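# Seat the arrow gear on the pin, aimed at collar

## Task

Take the free gear that carries a painted arrow and lower it over the pin, painted face up, until it sits fully down, with the arrow turned to point at the collar's mark. It must stay that way with the grippers off it; a result that holds only while the robot supports it is not accepted.

## Robot and tools

ROBOT. Two Doosan M1013 arms, left_arm and right_arm, each ending in a Robotiq 2F-140 two-finger gripper. Root links in the scene frame: left_arm at (-0.048, +0.542, 0) m, quat_wxyz (+0.999, 0, 0, -0.038); right_arm at (-0.030, -0.550, 0) m, quat_wxyz (+0.999, 0, 0, -0.034).

FRAME. One shared scene frame for all poses: origin on the table surface midway between the arms, +x out over the table, +z up, left_arm on the +y side. The arm names do not match the left or right of any picture. Each gripper's fingers point along its own +z and open and close along its y. end_effector_position is the spot between the pads when closed; closed fingertips reach about 33 mm past it, open ones about 9 mm. Closing pushes the tips roughly 24 mm further out, so keep that clearance over a surface. Reported hand positions can be off, more so at long reach.

execute_actions. Argument actions is a list holding zero or one item; pictures (true/false) asks for camera images. An empty list changes nothing and returns the state with pictures. A move item is {"rows": [...], "steps": n}, n from 7 to 15 (default 15), each step 1/30 s; each row is used for one step and the last row repeats to fill the rest. A wait item is {"steps": n} with n up to 300 and no rows; it returns once n steps have passed since the previous result. A refused call sends nothing.

ROW. Always 18 numbers, even if one arm stays still: left_arm first, then right_arm, 9 each. Per arm: six absolute target joint angles in radians (waist, shoulder, elbow, forearm roll, wrist pitch, wrist roll, same order and meaning as the Joint positions line), then gripper position, force_limit, speed, each in [-1, 1]. Joint ranges: waist, shoulder, forearm roll, wrist pitch, wrist roll -6.283 to 6.283; elbow -2.792 to 2.792. A target beyond a range end by over 0.010 rad, and further out than the joint's last reported angle, gets the call refused. True ends may differ by up to 0.010 rad; a target past the true end is clipped there and a "joint sent to its limit" line appears (possibly about an earlier action); its absence proves nothing.

GRIPPER numbers are absolute settings, not offsets. position: +1 fully open (140 mm), about -0.8 pads touch, -1 closes until blocked. force_limit: about 14 N at -1, 60 N at 0, 107 N at +1 (parts up to 40 mm wide). speed: pad gap changes about 30 mm/s at -1, 140 at 0, 250 at +1. To leave a gripper alone, resend its previous three numbers; a 0 is a real command. To grip, send -1 and wait for object_status 2. Stopped fingers hold until the position number changes by at least 0.01 or the object yields or is lost. To squeeze harder while at 2, raise force_limit and switch position between -1 and -0.98.

MOTION. Joint target speed caps: waist and shoulder 2.09, elbow 3.14, wrist joints 3.93 rad/s, 0.3 s to accelerate, all joints of an arm timed to arrive together. Each step the sent target stays within a lead of the measured angle (0.456 rad waist/shoulder, 0.683 elbow, 0.854 wrist joints), and targets are scaled back if they would put the gripper over 70 mm from where it is. Between calls the arms keep heading for the last row sent, until everything has nearly stopped or a step is HELD; then only a new action moves them further. The simulation runs on while you compose a reply. Each action's result is taken 7 steps before it ends; those steps finish afterward, before the next action.

RESULTS. State line per arm: end_effector_position (m), end_effector_quat_wxyz, linear and angular velocity. Joint positions and Joint velocities: one block per arm in column order (rad, rad/s). object_status: 0 moving, 1 blocked while opening, 2 blocked while closing (holding), 3 reached target or pads met (thin part may still be held). position_measured is in counts: 3 fully open, 230 pads touching, not linear in mm. HELD marks steps where all or part of your row was not sent. "joint command not followed" means the clearance check altered or stopped joint targets; the rest of the row still ran. Flange force is the estimated external force on the gripper, noisy, including held weight, worst after sudden stops; "no reading" means none available. MOTOR HOT warns of heating from holding loads; OVER-TEMPERATURE FAULT means brakes until cool.

AVOID. Contact torque reaching a joint's load limit (waist, shoulder 312; elbow 147; wrist joints 41.4 N m, held weight included) or any outside force of 144 N stops that arm for 10 s, drops the rest of the call, and makes it yield. Do not let the arms collide or press on each other. Do not drop, slam or shove hard, and never let anything leave the table. Loose objects may get short pushes from outside, so check before releasing, and confirm the gear stays seated once let go.

OTHER TOOLS. zoom_image(camera, region=[x0, y0, x1, y1]) gives a closer look at part of one camera's latest image; pixels, origin top-left, at most 504 by 504. Cameras: cam_head_left, cam_head_right, cam_high, cam_low (896x504), cam_left_wrist, cam_right_wrist (504x504 fisheye). read_manual(section="licences") only returns licence text. finished_scene(scene) ends that scene for good and reports whether the goal was met; replying without a tool call also ends everything.

Each tool is called after "Call:" as name(argument=value, ...) on one line, values as JSON.

## Session

Call:
execute_actions(actions=[])

Scene clock: 0.00 s of 4200.00 s.
left_arm: end_effector_position=(+0.3078, -0.1451, +0.2705) position_measured=3 object_status=3 end_effector_quat_wxyz=(-0.016, +0.979, -0.200, -0.022) end_effector_velocity=(+0.000, +0.000, +0.001) end_effector_angular_velocity=(-0.001, -0.001, +0.000) | right_arm: end_effector_position=(+0.6196, -0.5937, +0.3212) position_measured=3 object_status=3 end_effector_quat_wxyz=(-0.000, +0.999, -0.034, +0.000) end_effector_velocity=(+0.000, +0.000, +0.000) end_effector_angular_velocity=(-0.000, -0.001, +0.001)
Joint positions: left_arm=[-1.055  0.405  1.382 -0.016  1.406  0.846] | right_arm=[-0.052  0.165  1.604  0.     1.372  1.518]
Joint velocities: left_arm=[ 0.    -0.001  0.     0.    -0.     0.   ] | right_arm=[ 0.001 -0.    -0.    -0.    -0.001  0.   ]
Flange force (N, the push that the arm receives, along the gripper's own x y z axes): no reading

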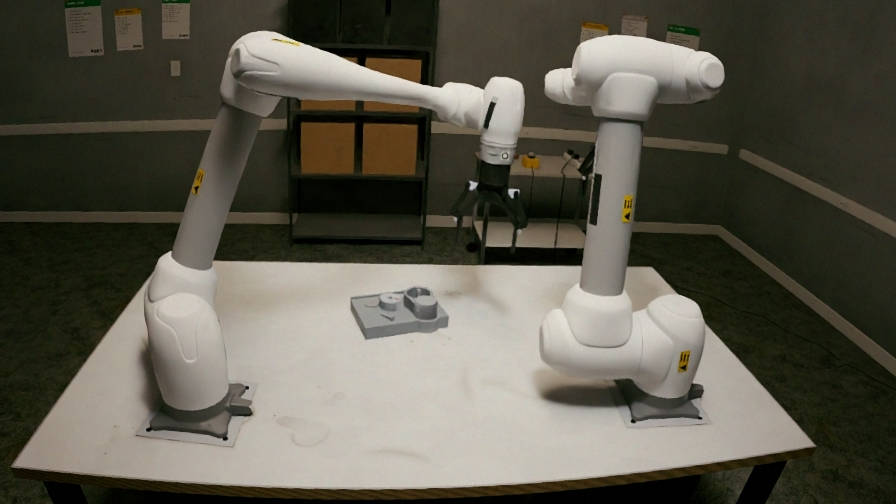

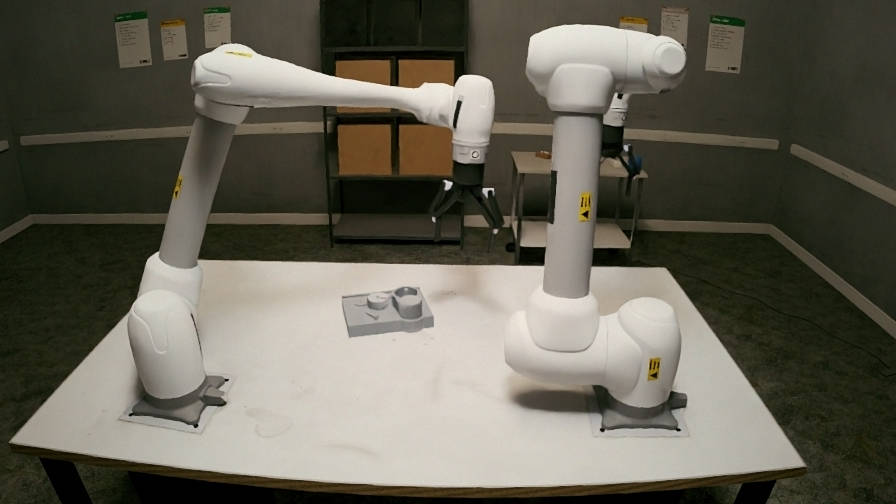

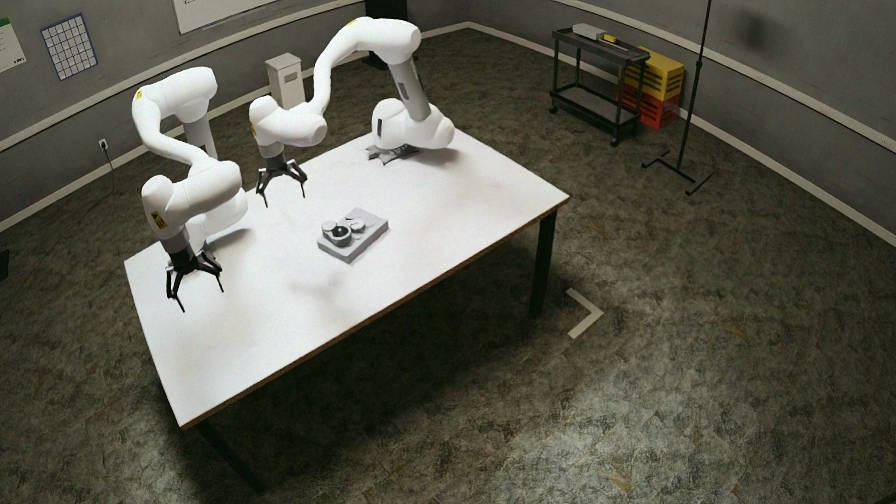

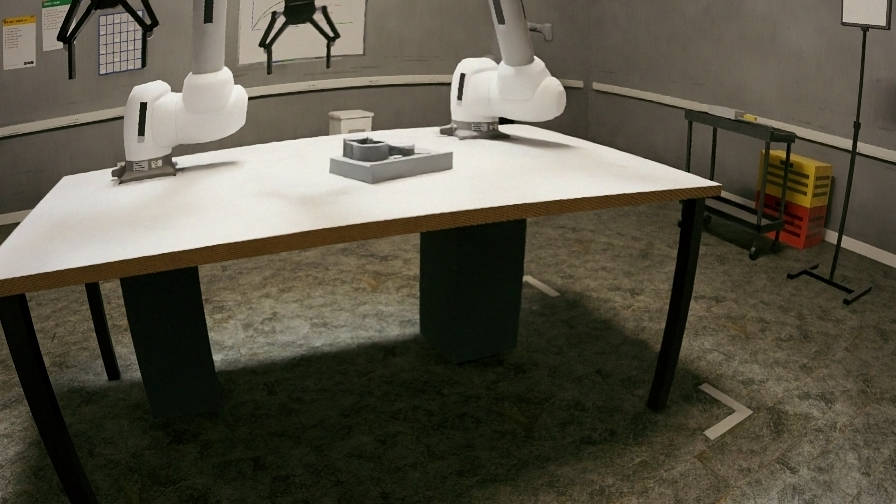

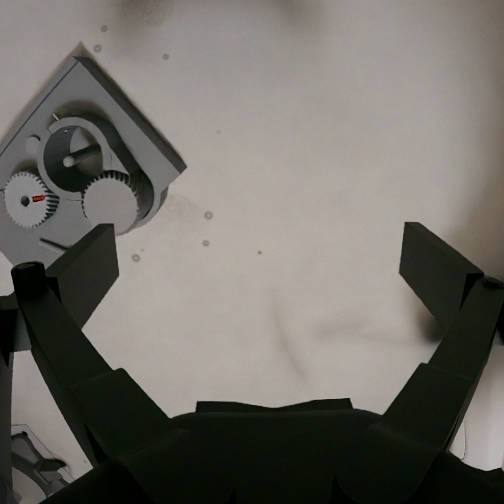

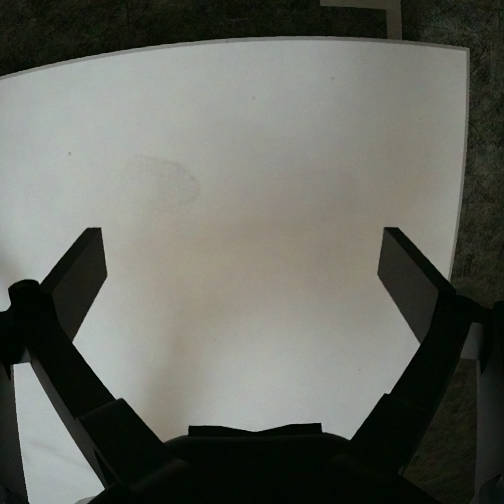

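Call:
zoom_image(camera="cam_left_wrist", region=[0,40,200,280])

Call:
zoom_image(camera="cam_head_left", region=[340,270,460,350])

Call:
zoom_image(camera="cam_low", region=[320,120,470,200])

Region (0, 40, 200, 280) of cam_left_wrist's 504x504 image, scaled by 2.100, with more detail than that image has.

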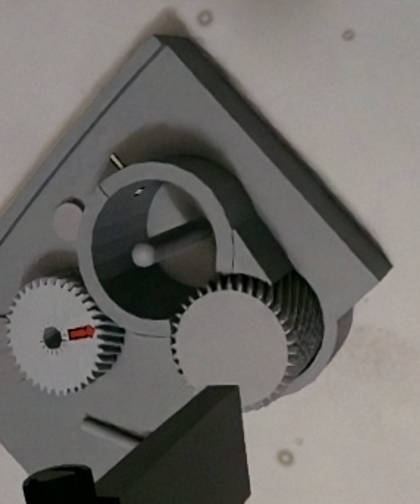

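Region (340, 270, 460, 350) of cam_head_left's 896x504 image, scaled by 4.200, with more detail than that image has.

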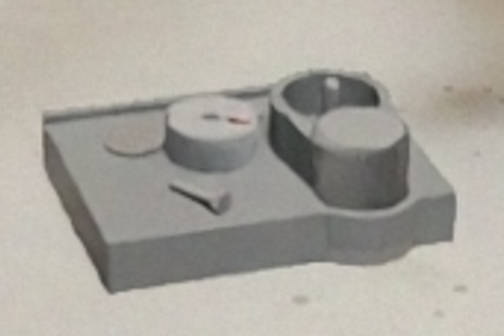

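Region (320, 120, 470, 200) of cam_low's 896x504 image, scaled by 3.360, with more detail than that image has; it fills the top 269 rows of this view, and the rest is white.

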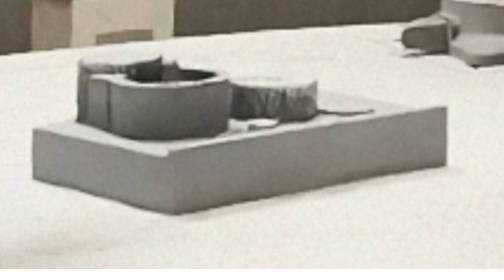

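Call:
execute_actions(actions=[{"rows":[[-0.7344,0.201,1.7502,0,1.1904,0.76,1,0,0,-0.052,0.165,1.604,0,1.372,1.518,1,0,0]],"steps":15}])

Call:
execute_actions(actions=[{"steps":25}], pictures=true)

Scene clock: 1.07 s of 4200.00 s.
left_arm: end_effector_position=(+0.3640, -0.0583, +0.2540) position_measured=3 object_status=3 end_effector_quat_wxyz=(-0.009, +0.992, -0.126, -0.014) end_effector_velocity=(+0.250, +0.470, -0.092) end_effector_angular_velocity=(-0.061, -0.083, +0.778) | right_arm: end_effector_position=(+0.6196, -0.5938, +0.3214) position_measured=3 object_status=3 end_effector_quat_wxyz=(+0.000, +0.999, -0.034, +0.000) end_effector_velocity=(+0.000, -0.001, +0.001) end_effector_angular_velocity=(-0.000, -0.001, -0.002)
Joint positions: left_arm=[-0.936  0.329  1.519 -0.011  1.326  0.814] | right_arm=[-0.052  0.165  1.604  0.     1.372  1.518]
Joint velocities: left_arm=[ 0.619 -0.393  0.708  0.033 -0.412 -0.164] | right_arm=[-0.002  0.    -0.002 -0.     0.001 -0.   ]
Flange force (N, the push that the arm receives, along the gripper's own x y z axes): left_arm=[0.2 9.5 1.8] | right_arm=[-1.0 1.7 -2.2]
Steps of this call (steps 1 to 24: nothing new was sent; steps 25 to 32: the first 8 steps of this action). Readings (joint positions | what the end effector reports):
25: left_arm=[-1.055 0.405 1.382 -0.016 1.406 0.846] | right_arm=[-0.052 0.165 1.604 0.000 1.372 1.518] | left_arm position_measured=3 object_status=3 | right_arm position_measured=3 object_status=3
26: left_arm=[-1.051 0.403 1.386 -0.016 1.403 0.845] | right_arm=[-0.052 0.165 1.604 0.000 1.372 1.518] | left_arm position_measured=3 object_status=3 | right_arm position_measured=3 object_status=3
28: left_arm=[-1.022 0.384 1.420 -0.015 1.383 0.837] | right_arm=[-0.052 0.165 1.604 0.000 1.372 1.518] | left_arm position_measured=3 object_status=3 | right_arm position_measured=3 object_status=3
32: the state above

Scene clock: 1.90 s of 4200.00 s.
left_arm: end_effector_position=(+0.4203, +0.1001, +0.2199) position_measured=3 object_status=3 end_effector_quat_wxyz=(-0.000, +1.000, +0.000, -0.000) end_effector_velocity=(-0.001, -0.000, -0.001) end_effector_angular_velocity=(+0.000, +0.002, +0.001) | right_arm: end_effector_position=(+0.6196, -0.5938, +0.3215) position_measured=3 object_status=3 end_effector_quat_wxyz=(+0.000, +0.999, -0.034, +0.000) end_effector_velocity=(+0.000, +0.000, +0.000) end_effector_angular_velocity=(+0.000, -0.001, +0.000)
Joint positions: left_arm=[-0.734  0.201  1.75   0.     1.19   0.76 ] | right_arm=[-0.052  0.165  1.604  0.     1.372  1.518]
Joint velocities: left_arm=[-0.     0.002  0.001 -0.002 -0.001 -0.   ] | right_arm=[ 0.001 -0.    -0.     0.    -0.001  0.   ]
Flange force (N, the push that the arm receives, along the gripper's own x y z axes): left_arm=[-1.4 6.3 3.0] | right_arm=[-2.8 1.8 -2.5]
Kept back: nothing.
Steps of this call (steps 1 to 7: the last 7 steps of your previous action; steps 8 to 25: the robot went on to your last target). Readings (joint positions | what the end effector reports):
1: left_arm=[-0.915 0.316 1.543 -0.009 1.312 0.808] | right_arm=[-0.052 0.165 1.604 0.000 1.372 1.518] | left_arm position_measured=3 object_status=3 | right_arm position_measured=3 object_status=3
2: left_arm=[-0.894 0.302 1.567 -0.008 1.298 0.803] | right_arm=[-0.052 0.165 1.604 0.000 1.372 1.518] | left_arm position_measured=3 object_status=3 | right_arm position_measured=3 object_status=3
4: left_arm=[-0.852 0.276 1.615 -0.006 1.269 0.791] | right_arm=[-0.052 0.165 1.604 0.000 1.372 1.518] | left_arm position_measured=3 object_status=3 | right_arm position_measured=3 object_status=3
8: left_arm=[-0.767 0.222 1.712 -0.002 1.213 0.769] | right_arm=[-0.052 0.165 1.604 0.000 1.372 1.518] | left_arm position_measured=3 object_status=3 | right_arm position_measured=3 object_status=3
25: the state above

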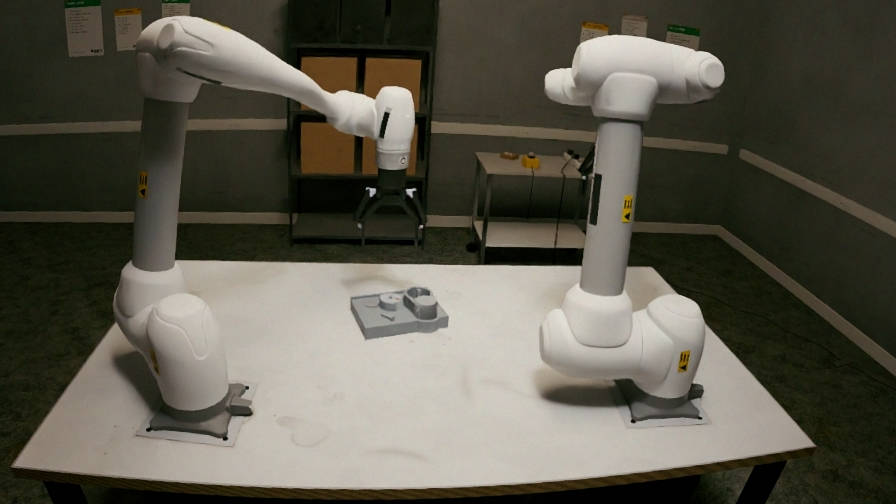

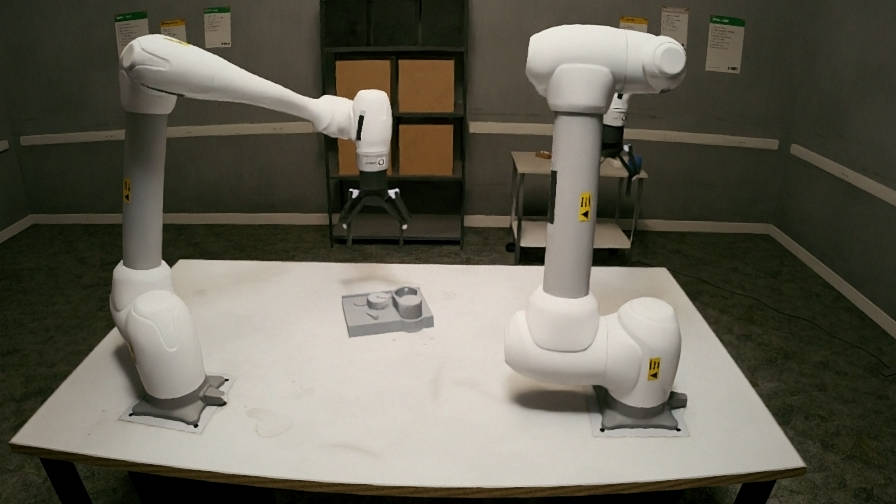

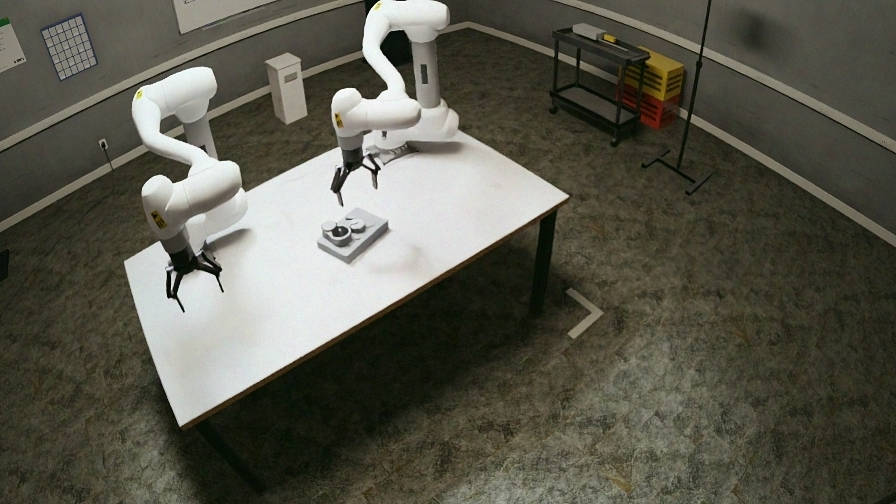

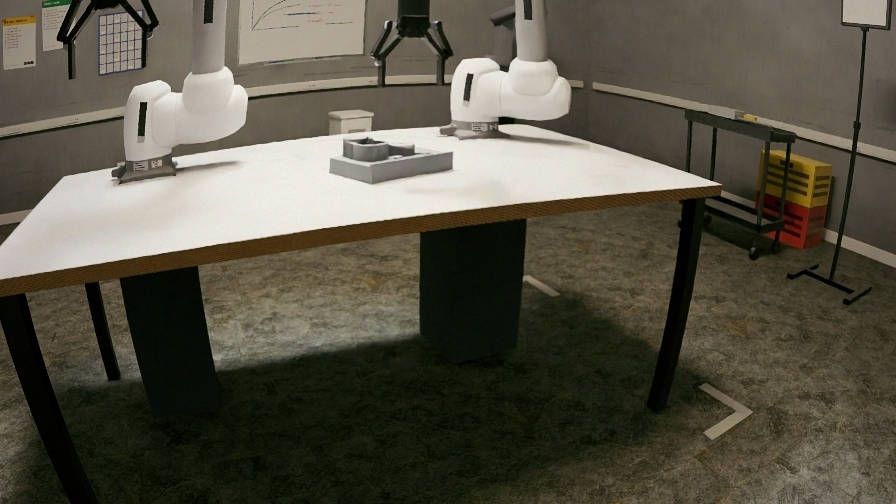

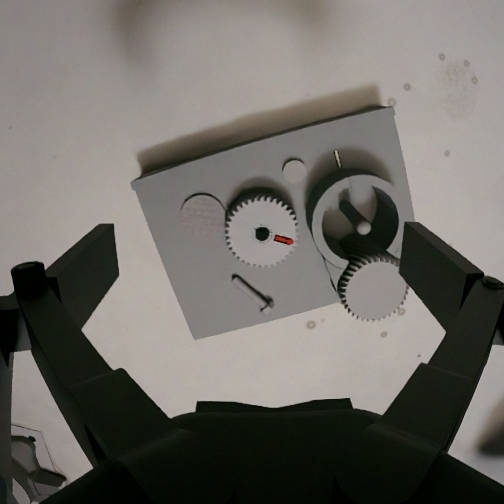

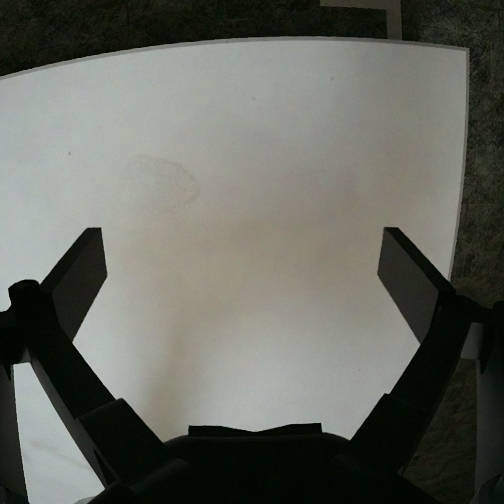

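Call:
zoom_image(camera="cam_left_wrist", region=[280,135,430,330])

Region (280, 135, 430, 330) of cam_left_wrist's 504x504 image, scaled by 2.585, with more detail than that image has; it fills the left 388 columns of this view, and the rest is white.

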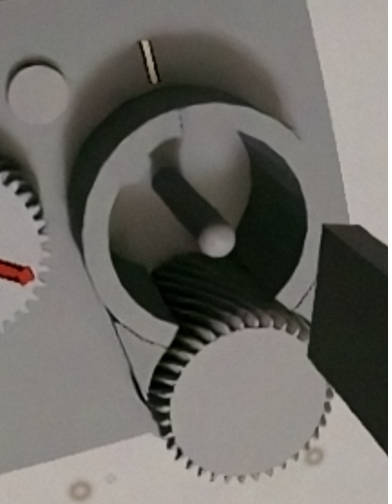

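Call:
execute_actions(actions=[{"rows":[[-0.7764,0.217,1.8691,0,1.0555,2.027,0.3,0,0,-0.052,0.165,1.604,0,1.372,1.518,1,0,0]],"steps":15}])

Call:
execute_actions(actions=[{"steps":22}], pictures=true)

Scene clock: 3.20 s of 4200.00 s.
left_arm: end_effector_position=(+0.4073, +0.0982, +0.1914) position_measured=52 object_status=0 end_effector_quat_wxyz=(+0.000, +0.983, -0.181, +0.000) end_effector_velocity=(-0.111, -0.009, -0.232) end_effector_angular_velocity=(+0.004, +0.005, -3.089) | right_arm: end_effector_position=(+0.6196, -0.5938, +0.3215) position_measured=3 object_status=3 end_effector_quat_wxyz=(+0.000, +0.999, -0.034, +0.000) end_effector_velocity=(-0.000, +0.000, +0.000) end_effector_angular_velocity=(+0.000, +0.000, -0.000)
Joint positions: left_arm=[-0.751  0.207  1.798  0.     1.136  1.108] | right_arm=[-0.052  0.165  1.604 -0.     1.372  1.518]
Joint velocities: left_arm=[-0.138  0.054  0.389 -0.001 -0.437  2.952] | right_arm=[ 0. -0.  0.  0.  0.  0.]
Flange force (N, the push that the arm receives, along the gripper's own x y z axes): left_arm=[-2.4 5.8 1.6] | right_arm=[-0.2 -1.0 -2.2]
Steps of this call (steps 1 to 15: the robot went on to your last target; steps 16 to 31: nothing new was sent; steps 32 to 39: the first 8 steps of this action). Readings (joint positions | what the end effector reports):
32: left_arm=[-0.734 0.201 1.750 0.000 1.190 0.760] | right_arm=[-0.052 0.165 1.604 -0.000 1.372 1.518] | left_arm position_measured=3 object_status=0 | right_arm position_measured=3 object_status=3
33: left_arm=[-0.735 0.201 1.751 0.000 1.189 0.767] | right_arm=[-0.052 0.165 1.604 -0.000 1.372 1.518] | left_arm position_measured=6 object_status=0 | right_arm position_measured=3 object_status=3
35: left_arm=[-0.737 0.202 1.759 0.000 1.180 0.823] | right_arm=[-0.052 0.165 1.604 -0.000 1.372 1.518] | left_arm position_measured=21 object_status=0 | right_arm position_measured=3 object_status=3
39: the state above

Scene clock: 3.93 s of 4200.00 s.
left_arm: end_effector_position=(+0.3862, +0.0981, +0.1500) position_measured=91 object_status=3 end_effector_quat_wxyz=(-0.000, +0.793, -0.609, -0.000) end_effector_velocity=(+0.001, -0.000, -0.000) end_effector_angular_velocity=(-0.001, +0.000, +0.001) | right_arm: end_effector_position=(+0.6196, -0.5938, +0.3215) position_measured=3 object_status=3 end_effector_quat_wxyz=(+0.000, +0.999, -0.034, +0.000) end_effector_velocity=(-0.000, +0.000, -0.000) end_effector_angular_velocity=(-0.000, +0.001, +0.001)
Joint positions: left_arm=[-0.776  0.217  1.869  0.     1.056  2.027] | right_arm=[-0.052  0.165  1.604 -0.     1.372  1.518]
Joint velocities: left_arm=[ 0.001  0.    -0.    -0.001 -0.001  0.001] | right_arm=[ 0.    -0.     0.001 -0.     0.    -0.   ]
Flange force (N, the push that the arm receives, along the gripper's own x y z axes): left_arm=[4.8 2.4 3.2] | right_arm=[-1.0 3.0 -2.7]
Kept back: nothing.
Steps of this call (steps 1 to 7: the last 7 steps of your previous action; steps 8 to 22: the robot went on to your last target). Readings (joint positions | what the end effector reports):
1: left_arm=[-0.756 0.209 1.811 0.000 1.122 1.216] | right_arm=[-0.052 0.165 1.604 -0.000 1.372 1.518] | left_arm position_measured=59 object_status=0 | right_arm position_measured=3 object_status=3
2: left_arm=[-0.760 0.211 1.822 0.000 1.109 1.337] | right_arm=[-0.052 0.165 1.604 -0.000 1.372 1.518] | left_arm position_measured=67 object_status=0 | right_arm position_measured=3 object_status=3
4: left_arm=[-0.766 0.213 1.841 0.000 1.088 1.581] | right_arm=[-0.052 0.165 1.604 -0.000 1.372 1.518] | left_arm position_measured=82 object_status=0 | right_arm position_measured=3 object_status=3
8: left_arm=[-0.774 0.216 1.864 0.000 1.062 1.918] | right_arm=[-0.052 0.165 1.604 -0.000 1.372 1.518] | left_arm position_measured=91 object_status=0 | right_arm position_measured=3 object_status=3
22: the state above

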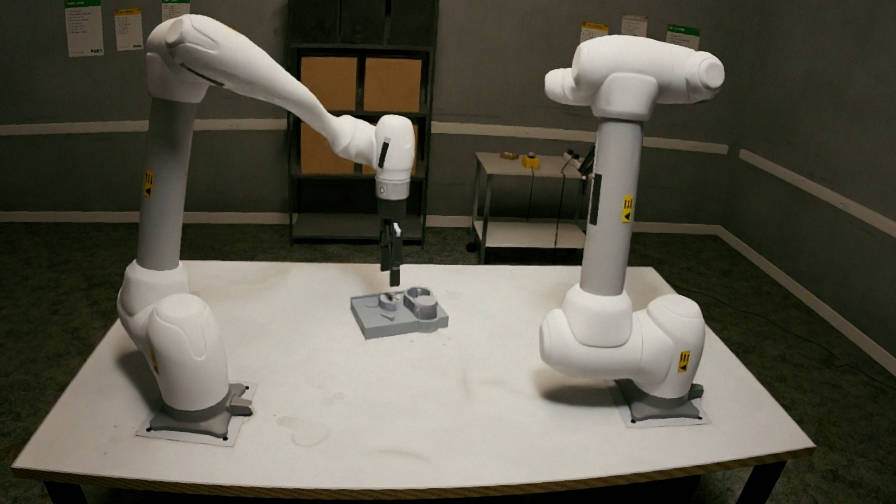

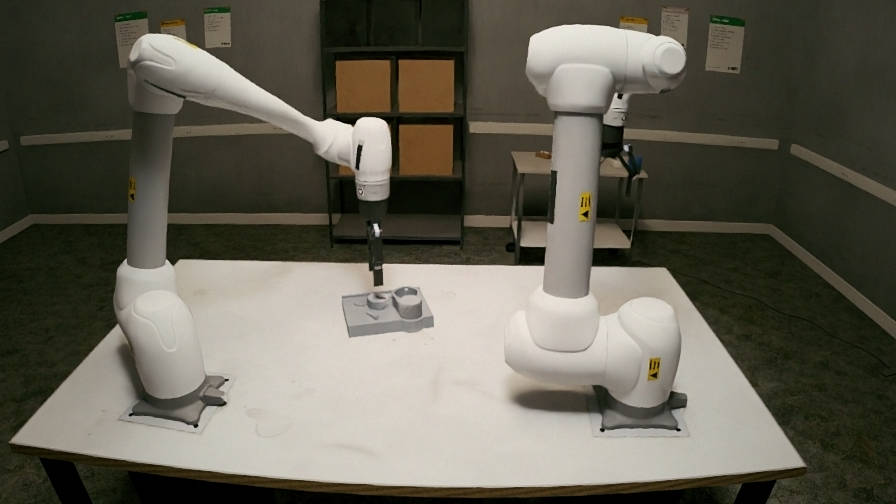

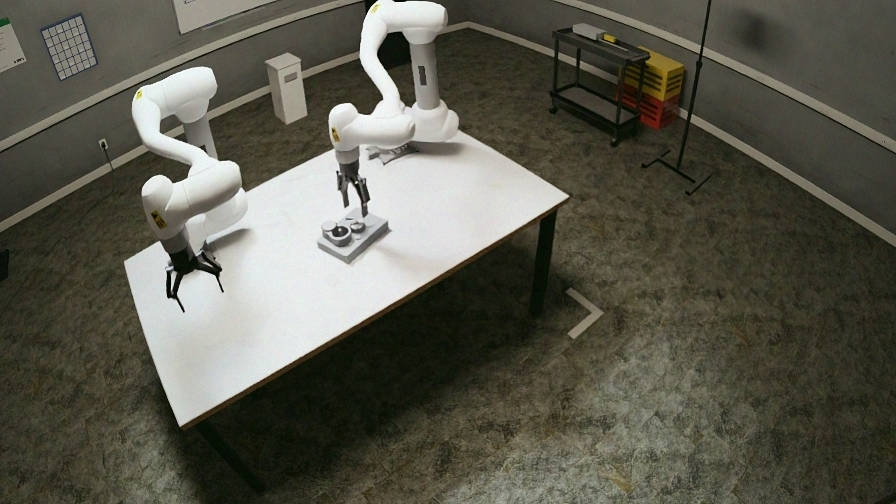

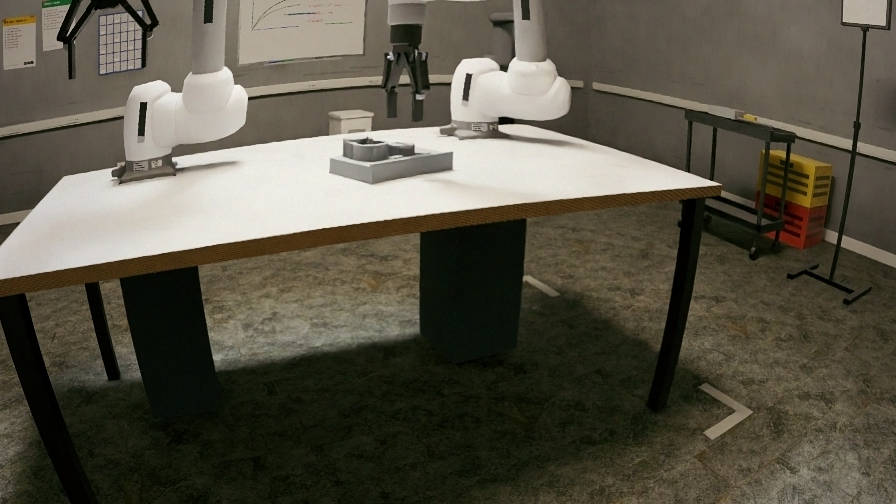

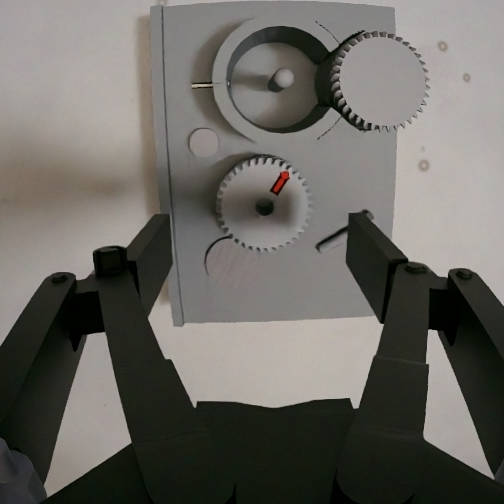

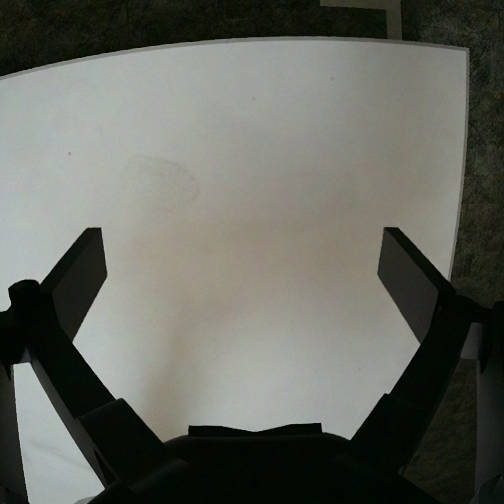

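Call:
zoom_image(camera="cam_left_wrist", region=[290,10,440,150])

Call:
zoom_image(camera="cam_left_wrist", region=[180,10,340,260])

Region (290, 10, 440, 150) of cam_left_wrist's 504x504 image, scaled by 3.360, with more detail than that image has; it fills the top 470 rows of this view, and the rest is white.

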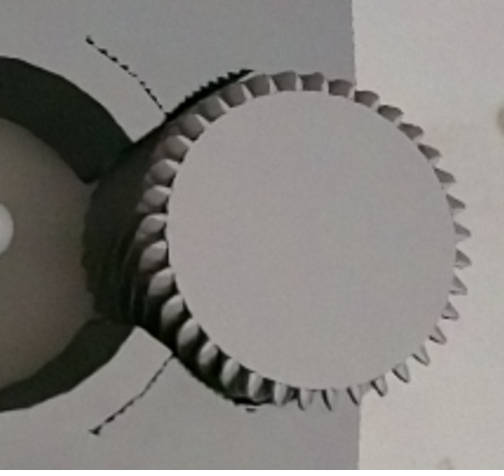

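Region (180, 10, 340, 260) of cam_left_wrist's 504x504 image, scaled by 2.016, with more detail than that image has; it fills the left 323 columns of this view, and the rest is white.

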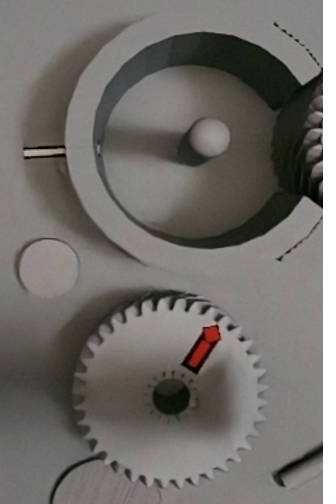

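Call:
execute_actions(actions=[{"rows":[[-0.7811,0.2753,1.9306,0,0.9357,2.023,0.3,0,0,1.016,-0.04,2.559,0,-0.25,-1.571,1,0,0]],"steps":15}])

Call:
execute_actions(actions=[{"steps":50}], pictures=true)

Scene clock: 5.20 s of 4200.00 s.
left_arm: end_effector_position=(+0.3831, +0.0972, +0.0850) position_measured=91 object_status=3 end_effector_quat_wxyz=(-0.000, +0.793, -0.609, -0.000) end_effector_velocity=(+0.003, -0.003, +0.006) end_effector_angular_velocity=(-0.014, -0.012, +0.001) | right_arm: end_effector_position=(+0.6018, -0.5154, +0.2572) position_measured=3 object_status=3 end_effector_quat_wxyz=(+0.007, +0.989, +0.139, +0.048) end_effector_velocity=(-0.139, +0.393, -0.343) end_effector_angular_velocity=(-0.111, -0.452, +1.775)
Joint positions: left_arm=[-0.781  0.275  1.931  0.     0.936  2.023] | right_arm=[ 0.069  0.114  1.785 -0.     1.146  1.292]
Joint velocities: left_arm=[ 0.    -0.009 -0.002 -0.    -0.007 -0.001] | right_arm=[ 0.622 -0.227  0.933 -0.    -1.158 -1.158]
Flange force (N, the push that the arm receives, along the gripper's own x y z axes): left_arm=[0.7 5.3 -1.7] | right_arm=[2.5 -0.1 0.6]
Steps of this call (steps 1 to 15: the robot went on to your last target; steps 16 to 30: nothing new was sent; steps 31 to 38: the first 8 steps of this action). Readings (joint positions | what the end effector reports):
31: left_arm=[-0.776 0.217 1.869 0.000 1.055 2.027] | right_arm=[-0.052 0.165 1.604 -0.000 1.372 1.518] | left_arm position_measured=91 object_status=3 | right_arm position_measured=3 object_status=3
32: left_arm=[-0.777 0.220 1.872 0.000 1.048 2.027] | right_arm=[-0.049 0.163 1.609 -0.000 1.365 1.511] | left_arm position_measured=91 object_status=3 | right_arm position_measured=3 object_status=3
34: left_arm=[-0.779 0.247 1.900 0.000 0.994 2.025] | right_arm=[-0.019 0.150 1.654 -0.000 1.310 1.455] | left_arm position_measured=91 object_status=3 | right_arm position_measured=3 object_status=3
38: the state above

Scene clock: 6.87 s of 4200.00 s.
left_arm: end_effector_position=(+0.3832, +0.0971, +0.0850) position_measured=91 object_status=3 end_effector_quat_wxyz=(-0.000, +0.793, -0.609, -0.000) end_effector_velocity=(+0.001, +0.001, -0.001) end_effector_angular_velocity=(+0.002, +0.001, +0.000) | right_arm: end_effector_position=(+0.2663, -0.0786, +0.1041) position_measured=3 object_status=3 end_effector_quat_wxyz=(+0.376, -0.414, +0.806, +0.193) end_effector_velocity=(+0.001, -0.000, +0.000) end_effector_angular_velocity=(-0.000, -0.001, +0.000)
Joint positions: left_arm=[-0.781  0.275  1.931 -0.     0.936  2.023] | right_arm=[ 1.016 -0.04   2.559 -0.    -0.25  -1.571]
Joint velocities: left_arm=[ 0.001  0.002 -0.     0.001  0.     0.   ] | right_arm=[-0.001 -0.001 -0.001 -0.     0.001 -0.002]
Flange force (N, the push that the arm receives, along the gripper's own x y z axes): left_arm=[5.3 3.3 3.5] | right_arm=no reading
Kept back: nothing.
Steps of this call (steps 1 to 7: the last 7 steps of your previous action; steps 8 to 50: the robot went on to your last target). Readings (joint positions | what the end effector reports):
1: left_arm=[-0.781 0.275 1.931 0.000 0.936 2.023] | right_arm=[0.090 0.107 1.816 -0.000 1.107 1.252] | left_arm position_measured=91 object_status=3 | right_arm position_measured=3 object_status=3
2: left_arm=[-0.781 0.275 1.931 0.000 0.936 2.023] | right_arm=[0.111 0.100 1.848 -0.000 1.068 1.213] | left_arm position_measured=91 object_status=3 | right_arm position_measured=3 object_status=3
4: left_arm=[-0.781 0.275 1.931 0.000 0.936 2.023] | right_arm=[0.152 0.086 1.910 -0.000 0.990 1.135] | left_arm position_measured=91 object_status=3 | right_arm position_measured=3 object_status=3
8: left_arm=[-0.781 0.275 1.931 0.000 0.936 2.023] | right_arm=[0.239 0.063 2.032 -0.000 0.827 0.972] | left_arm position_measured=91 object_status=3 | right_arm position_measured=3 object_status=3
50: the state above

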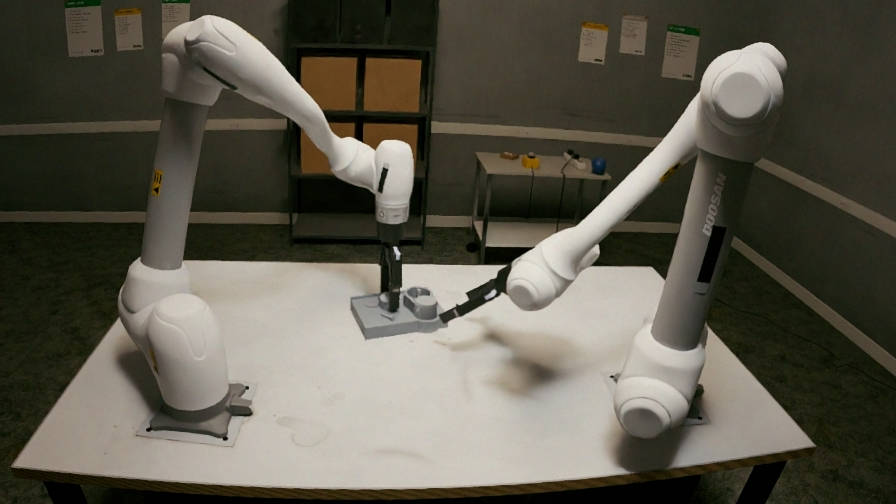

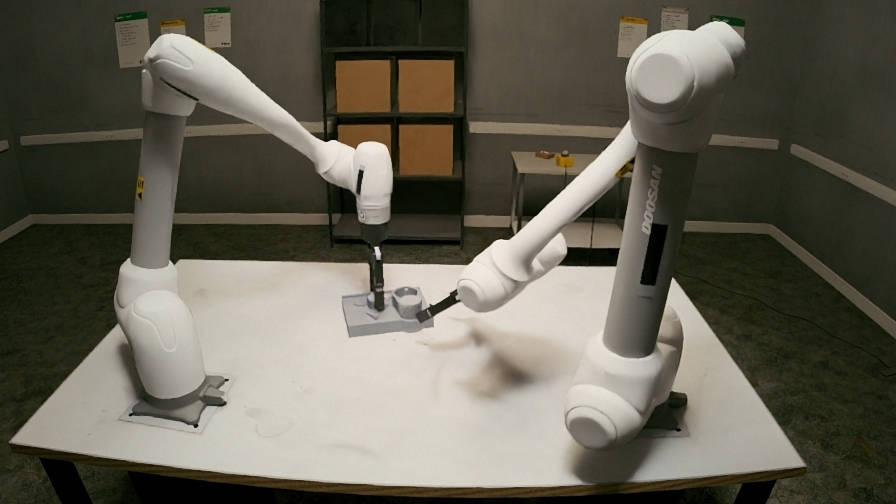

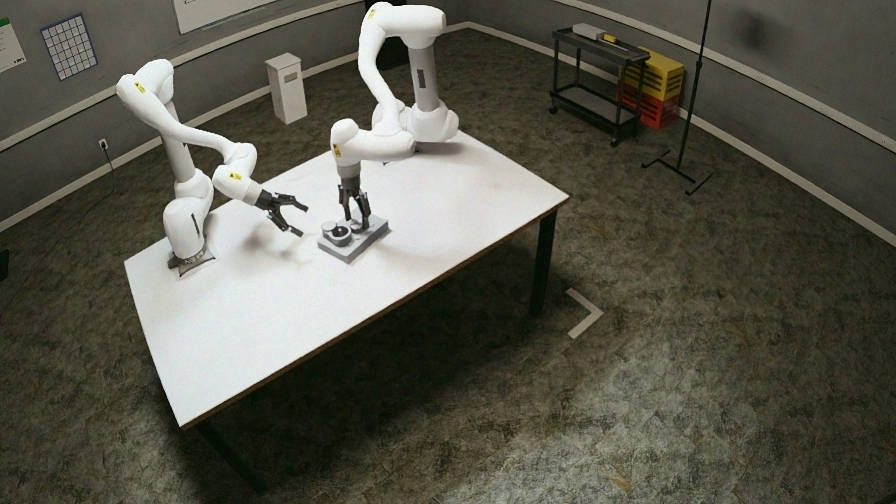

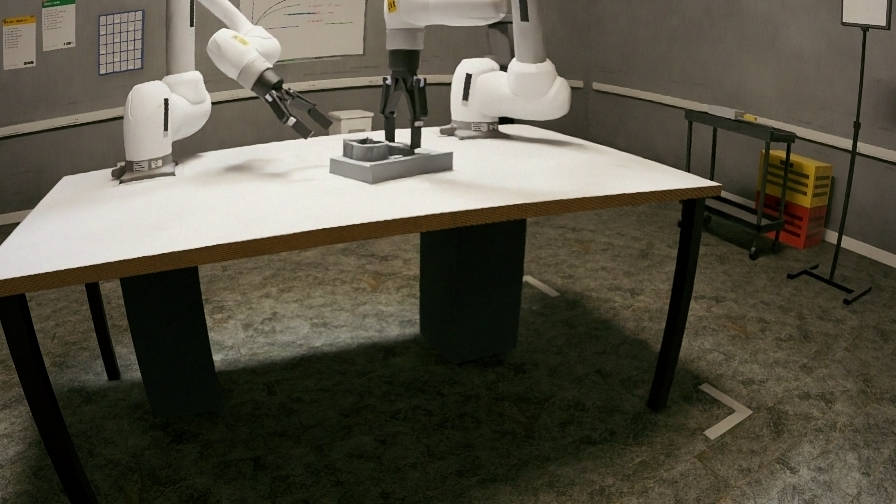

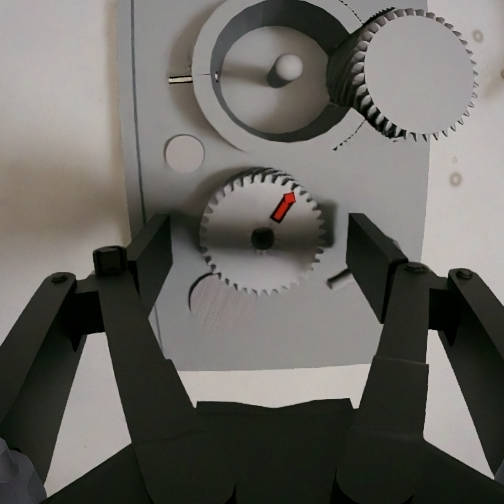

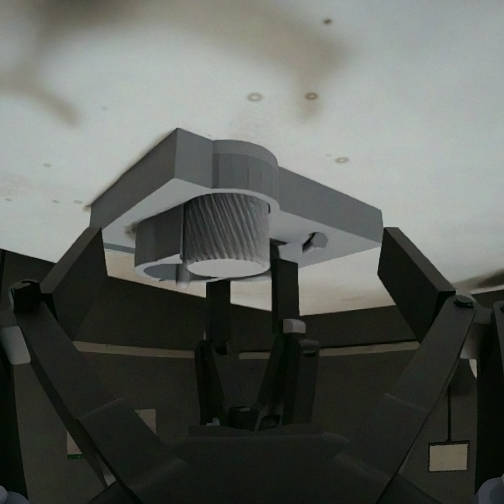

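Call:
zoom_image(camera="cam_right_wrist", region=[125,130,305,300])

Region (125, 130, 305, 300) of cam_right_wrist's 504x504 image, scaled by 2.800, with more detail than that image has.

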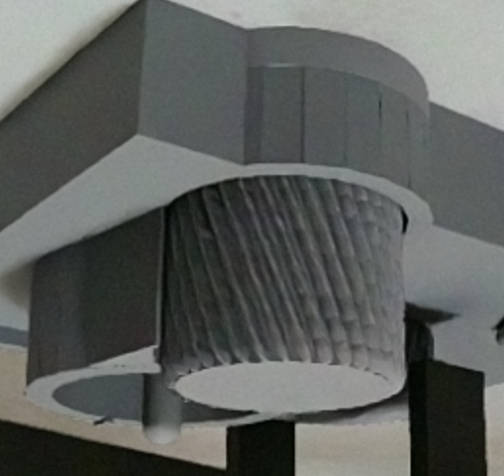

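Call:
zoom_image(camera="cam_right_wrist", region=[178,185,278,285])

Call:
zoom_image(camera="cam_left_wrist", region=[150,150,370,310])

Region (178, 185, 278, 285) of cam_right_wrist's 504x504 image, scaled by 5.040, with more detail than that image has.

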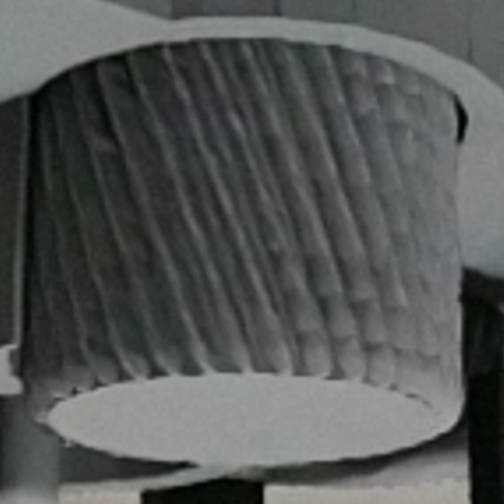

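Region (150, 150, 370, 310) of cam_left_wrist's 504x504 image, scaled by 2.291, with more detail than that image has; it fills the top 367 rows of this view, and the rest is white.

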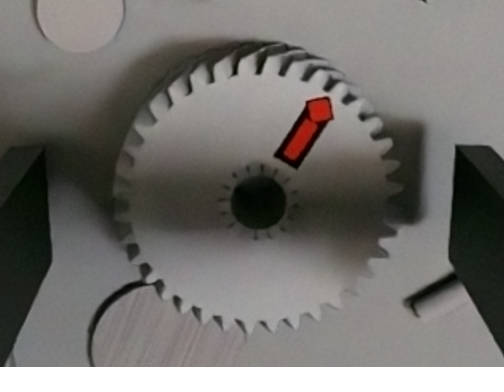

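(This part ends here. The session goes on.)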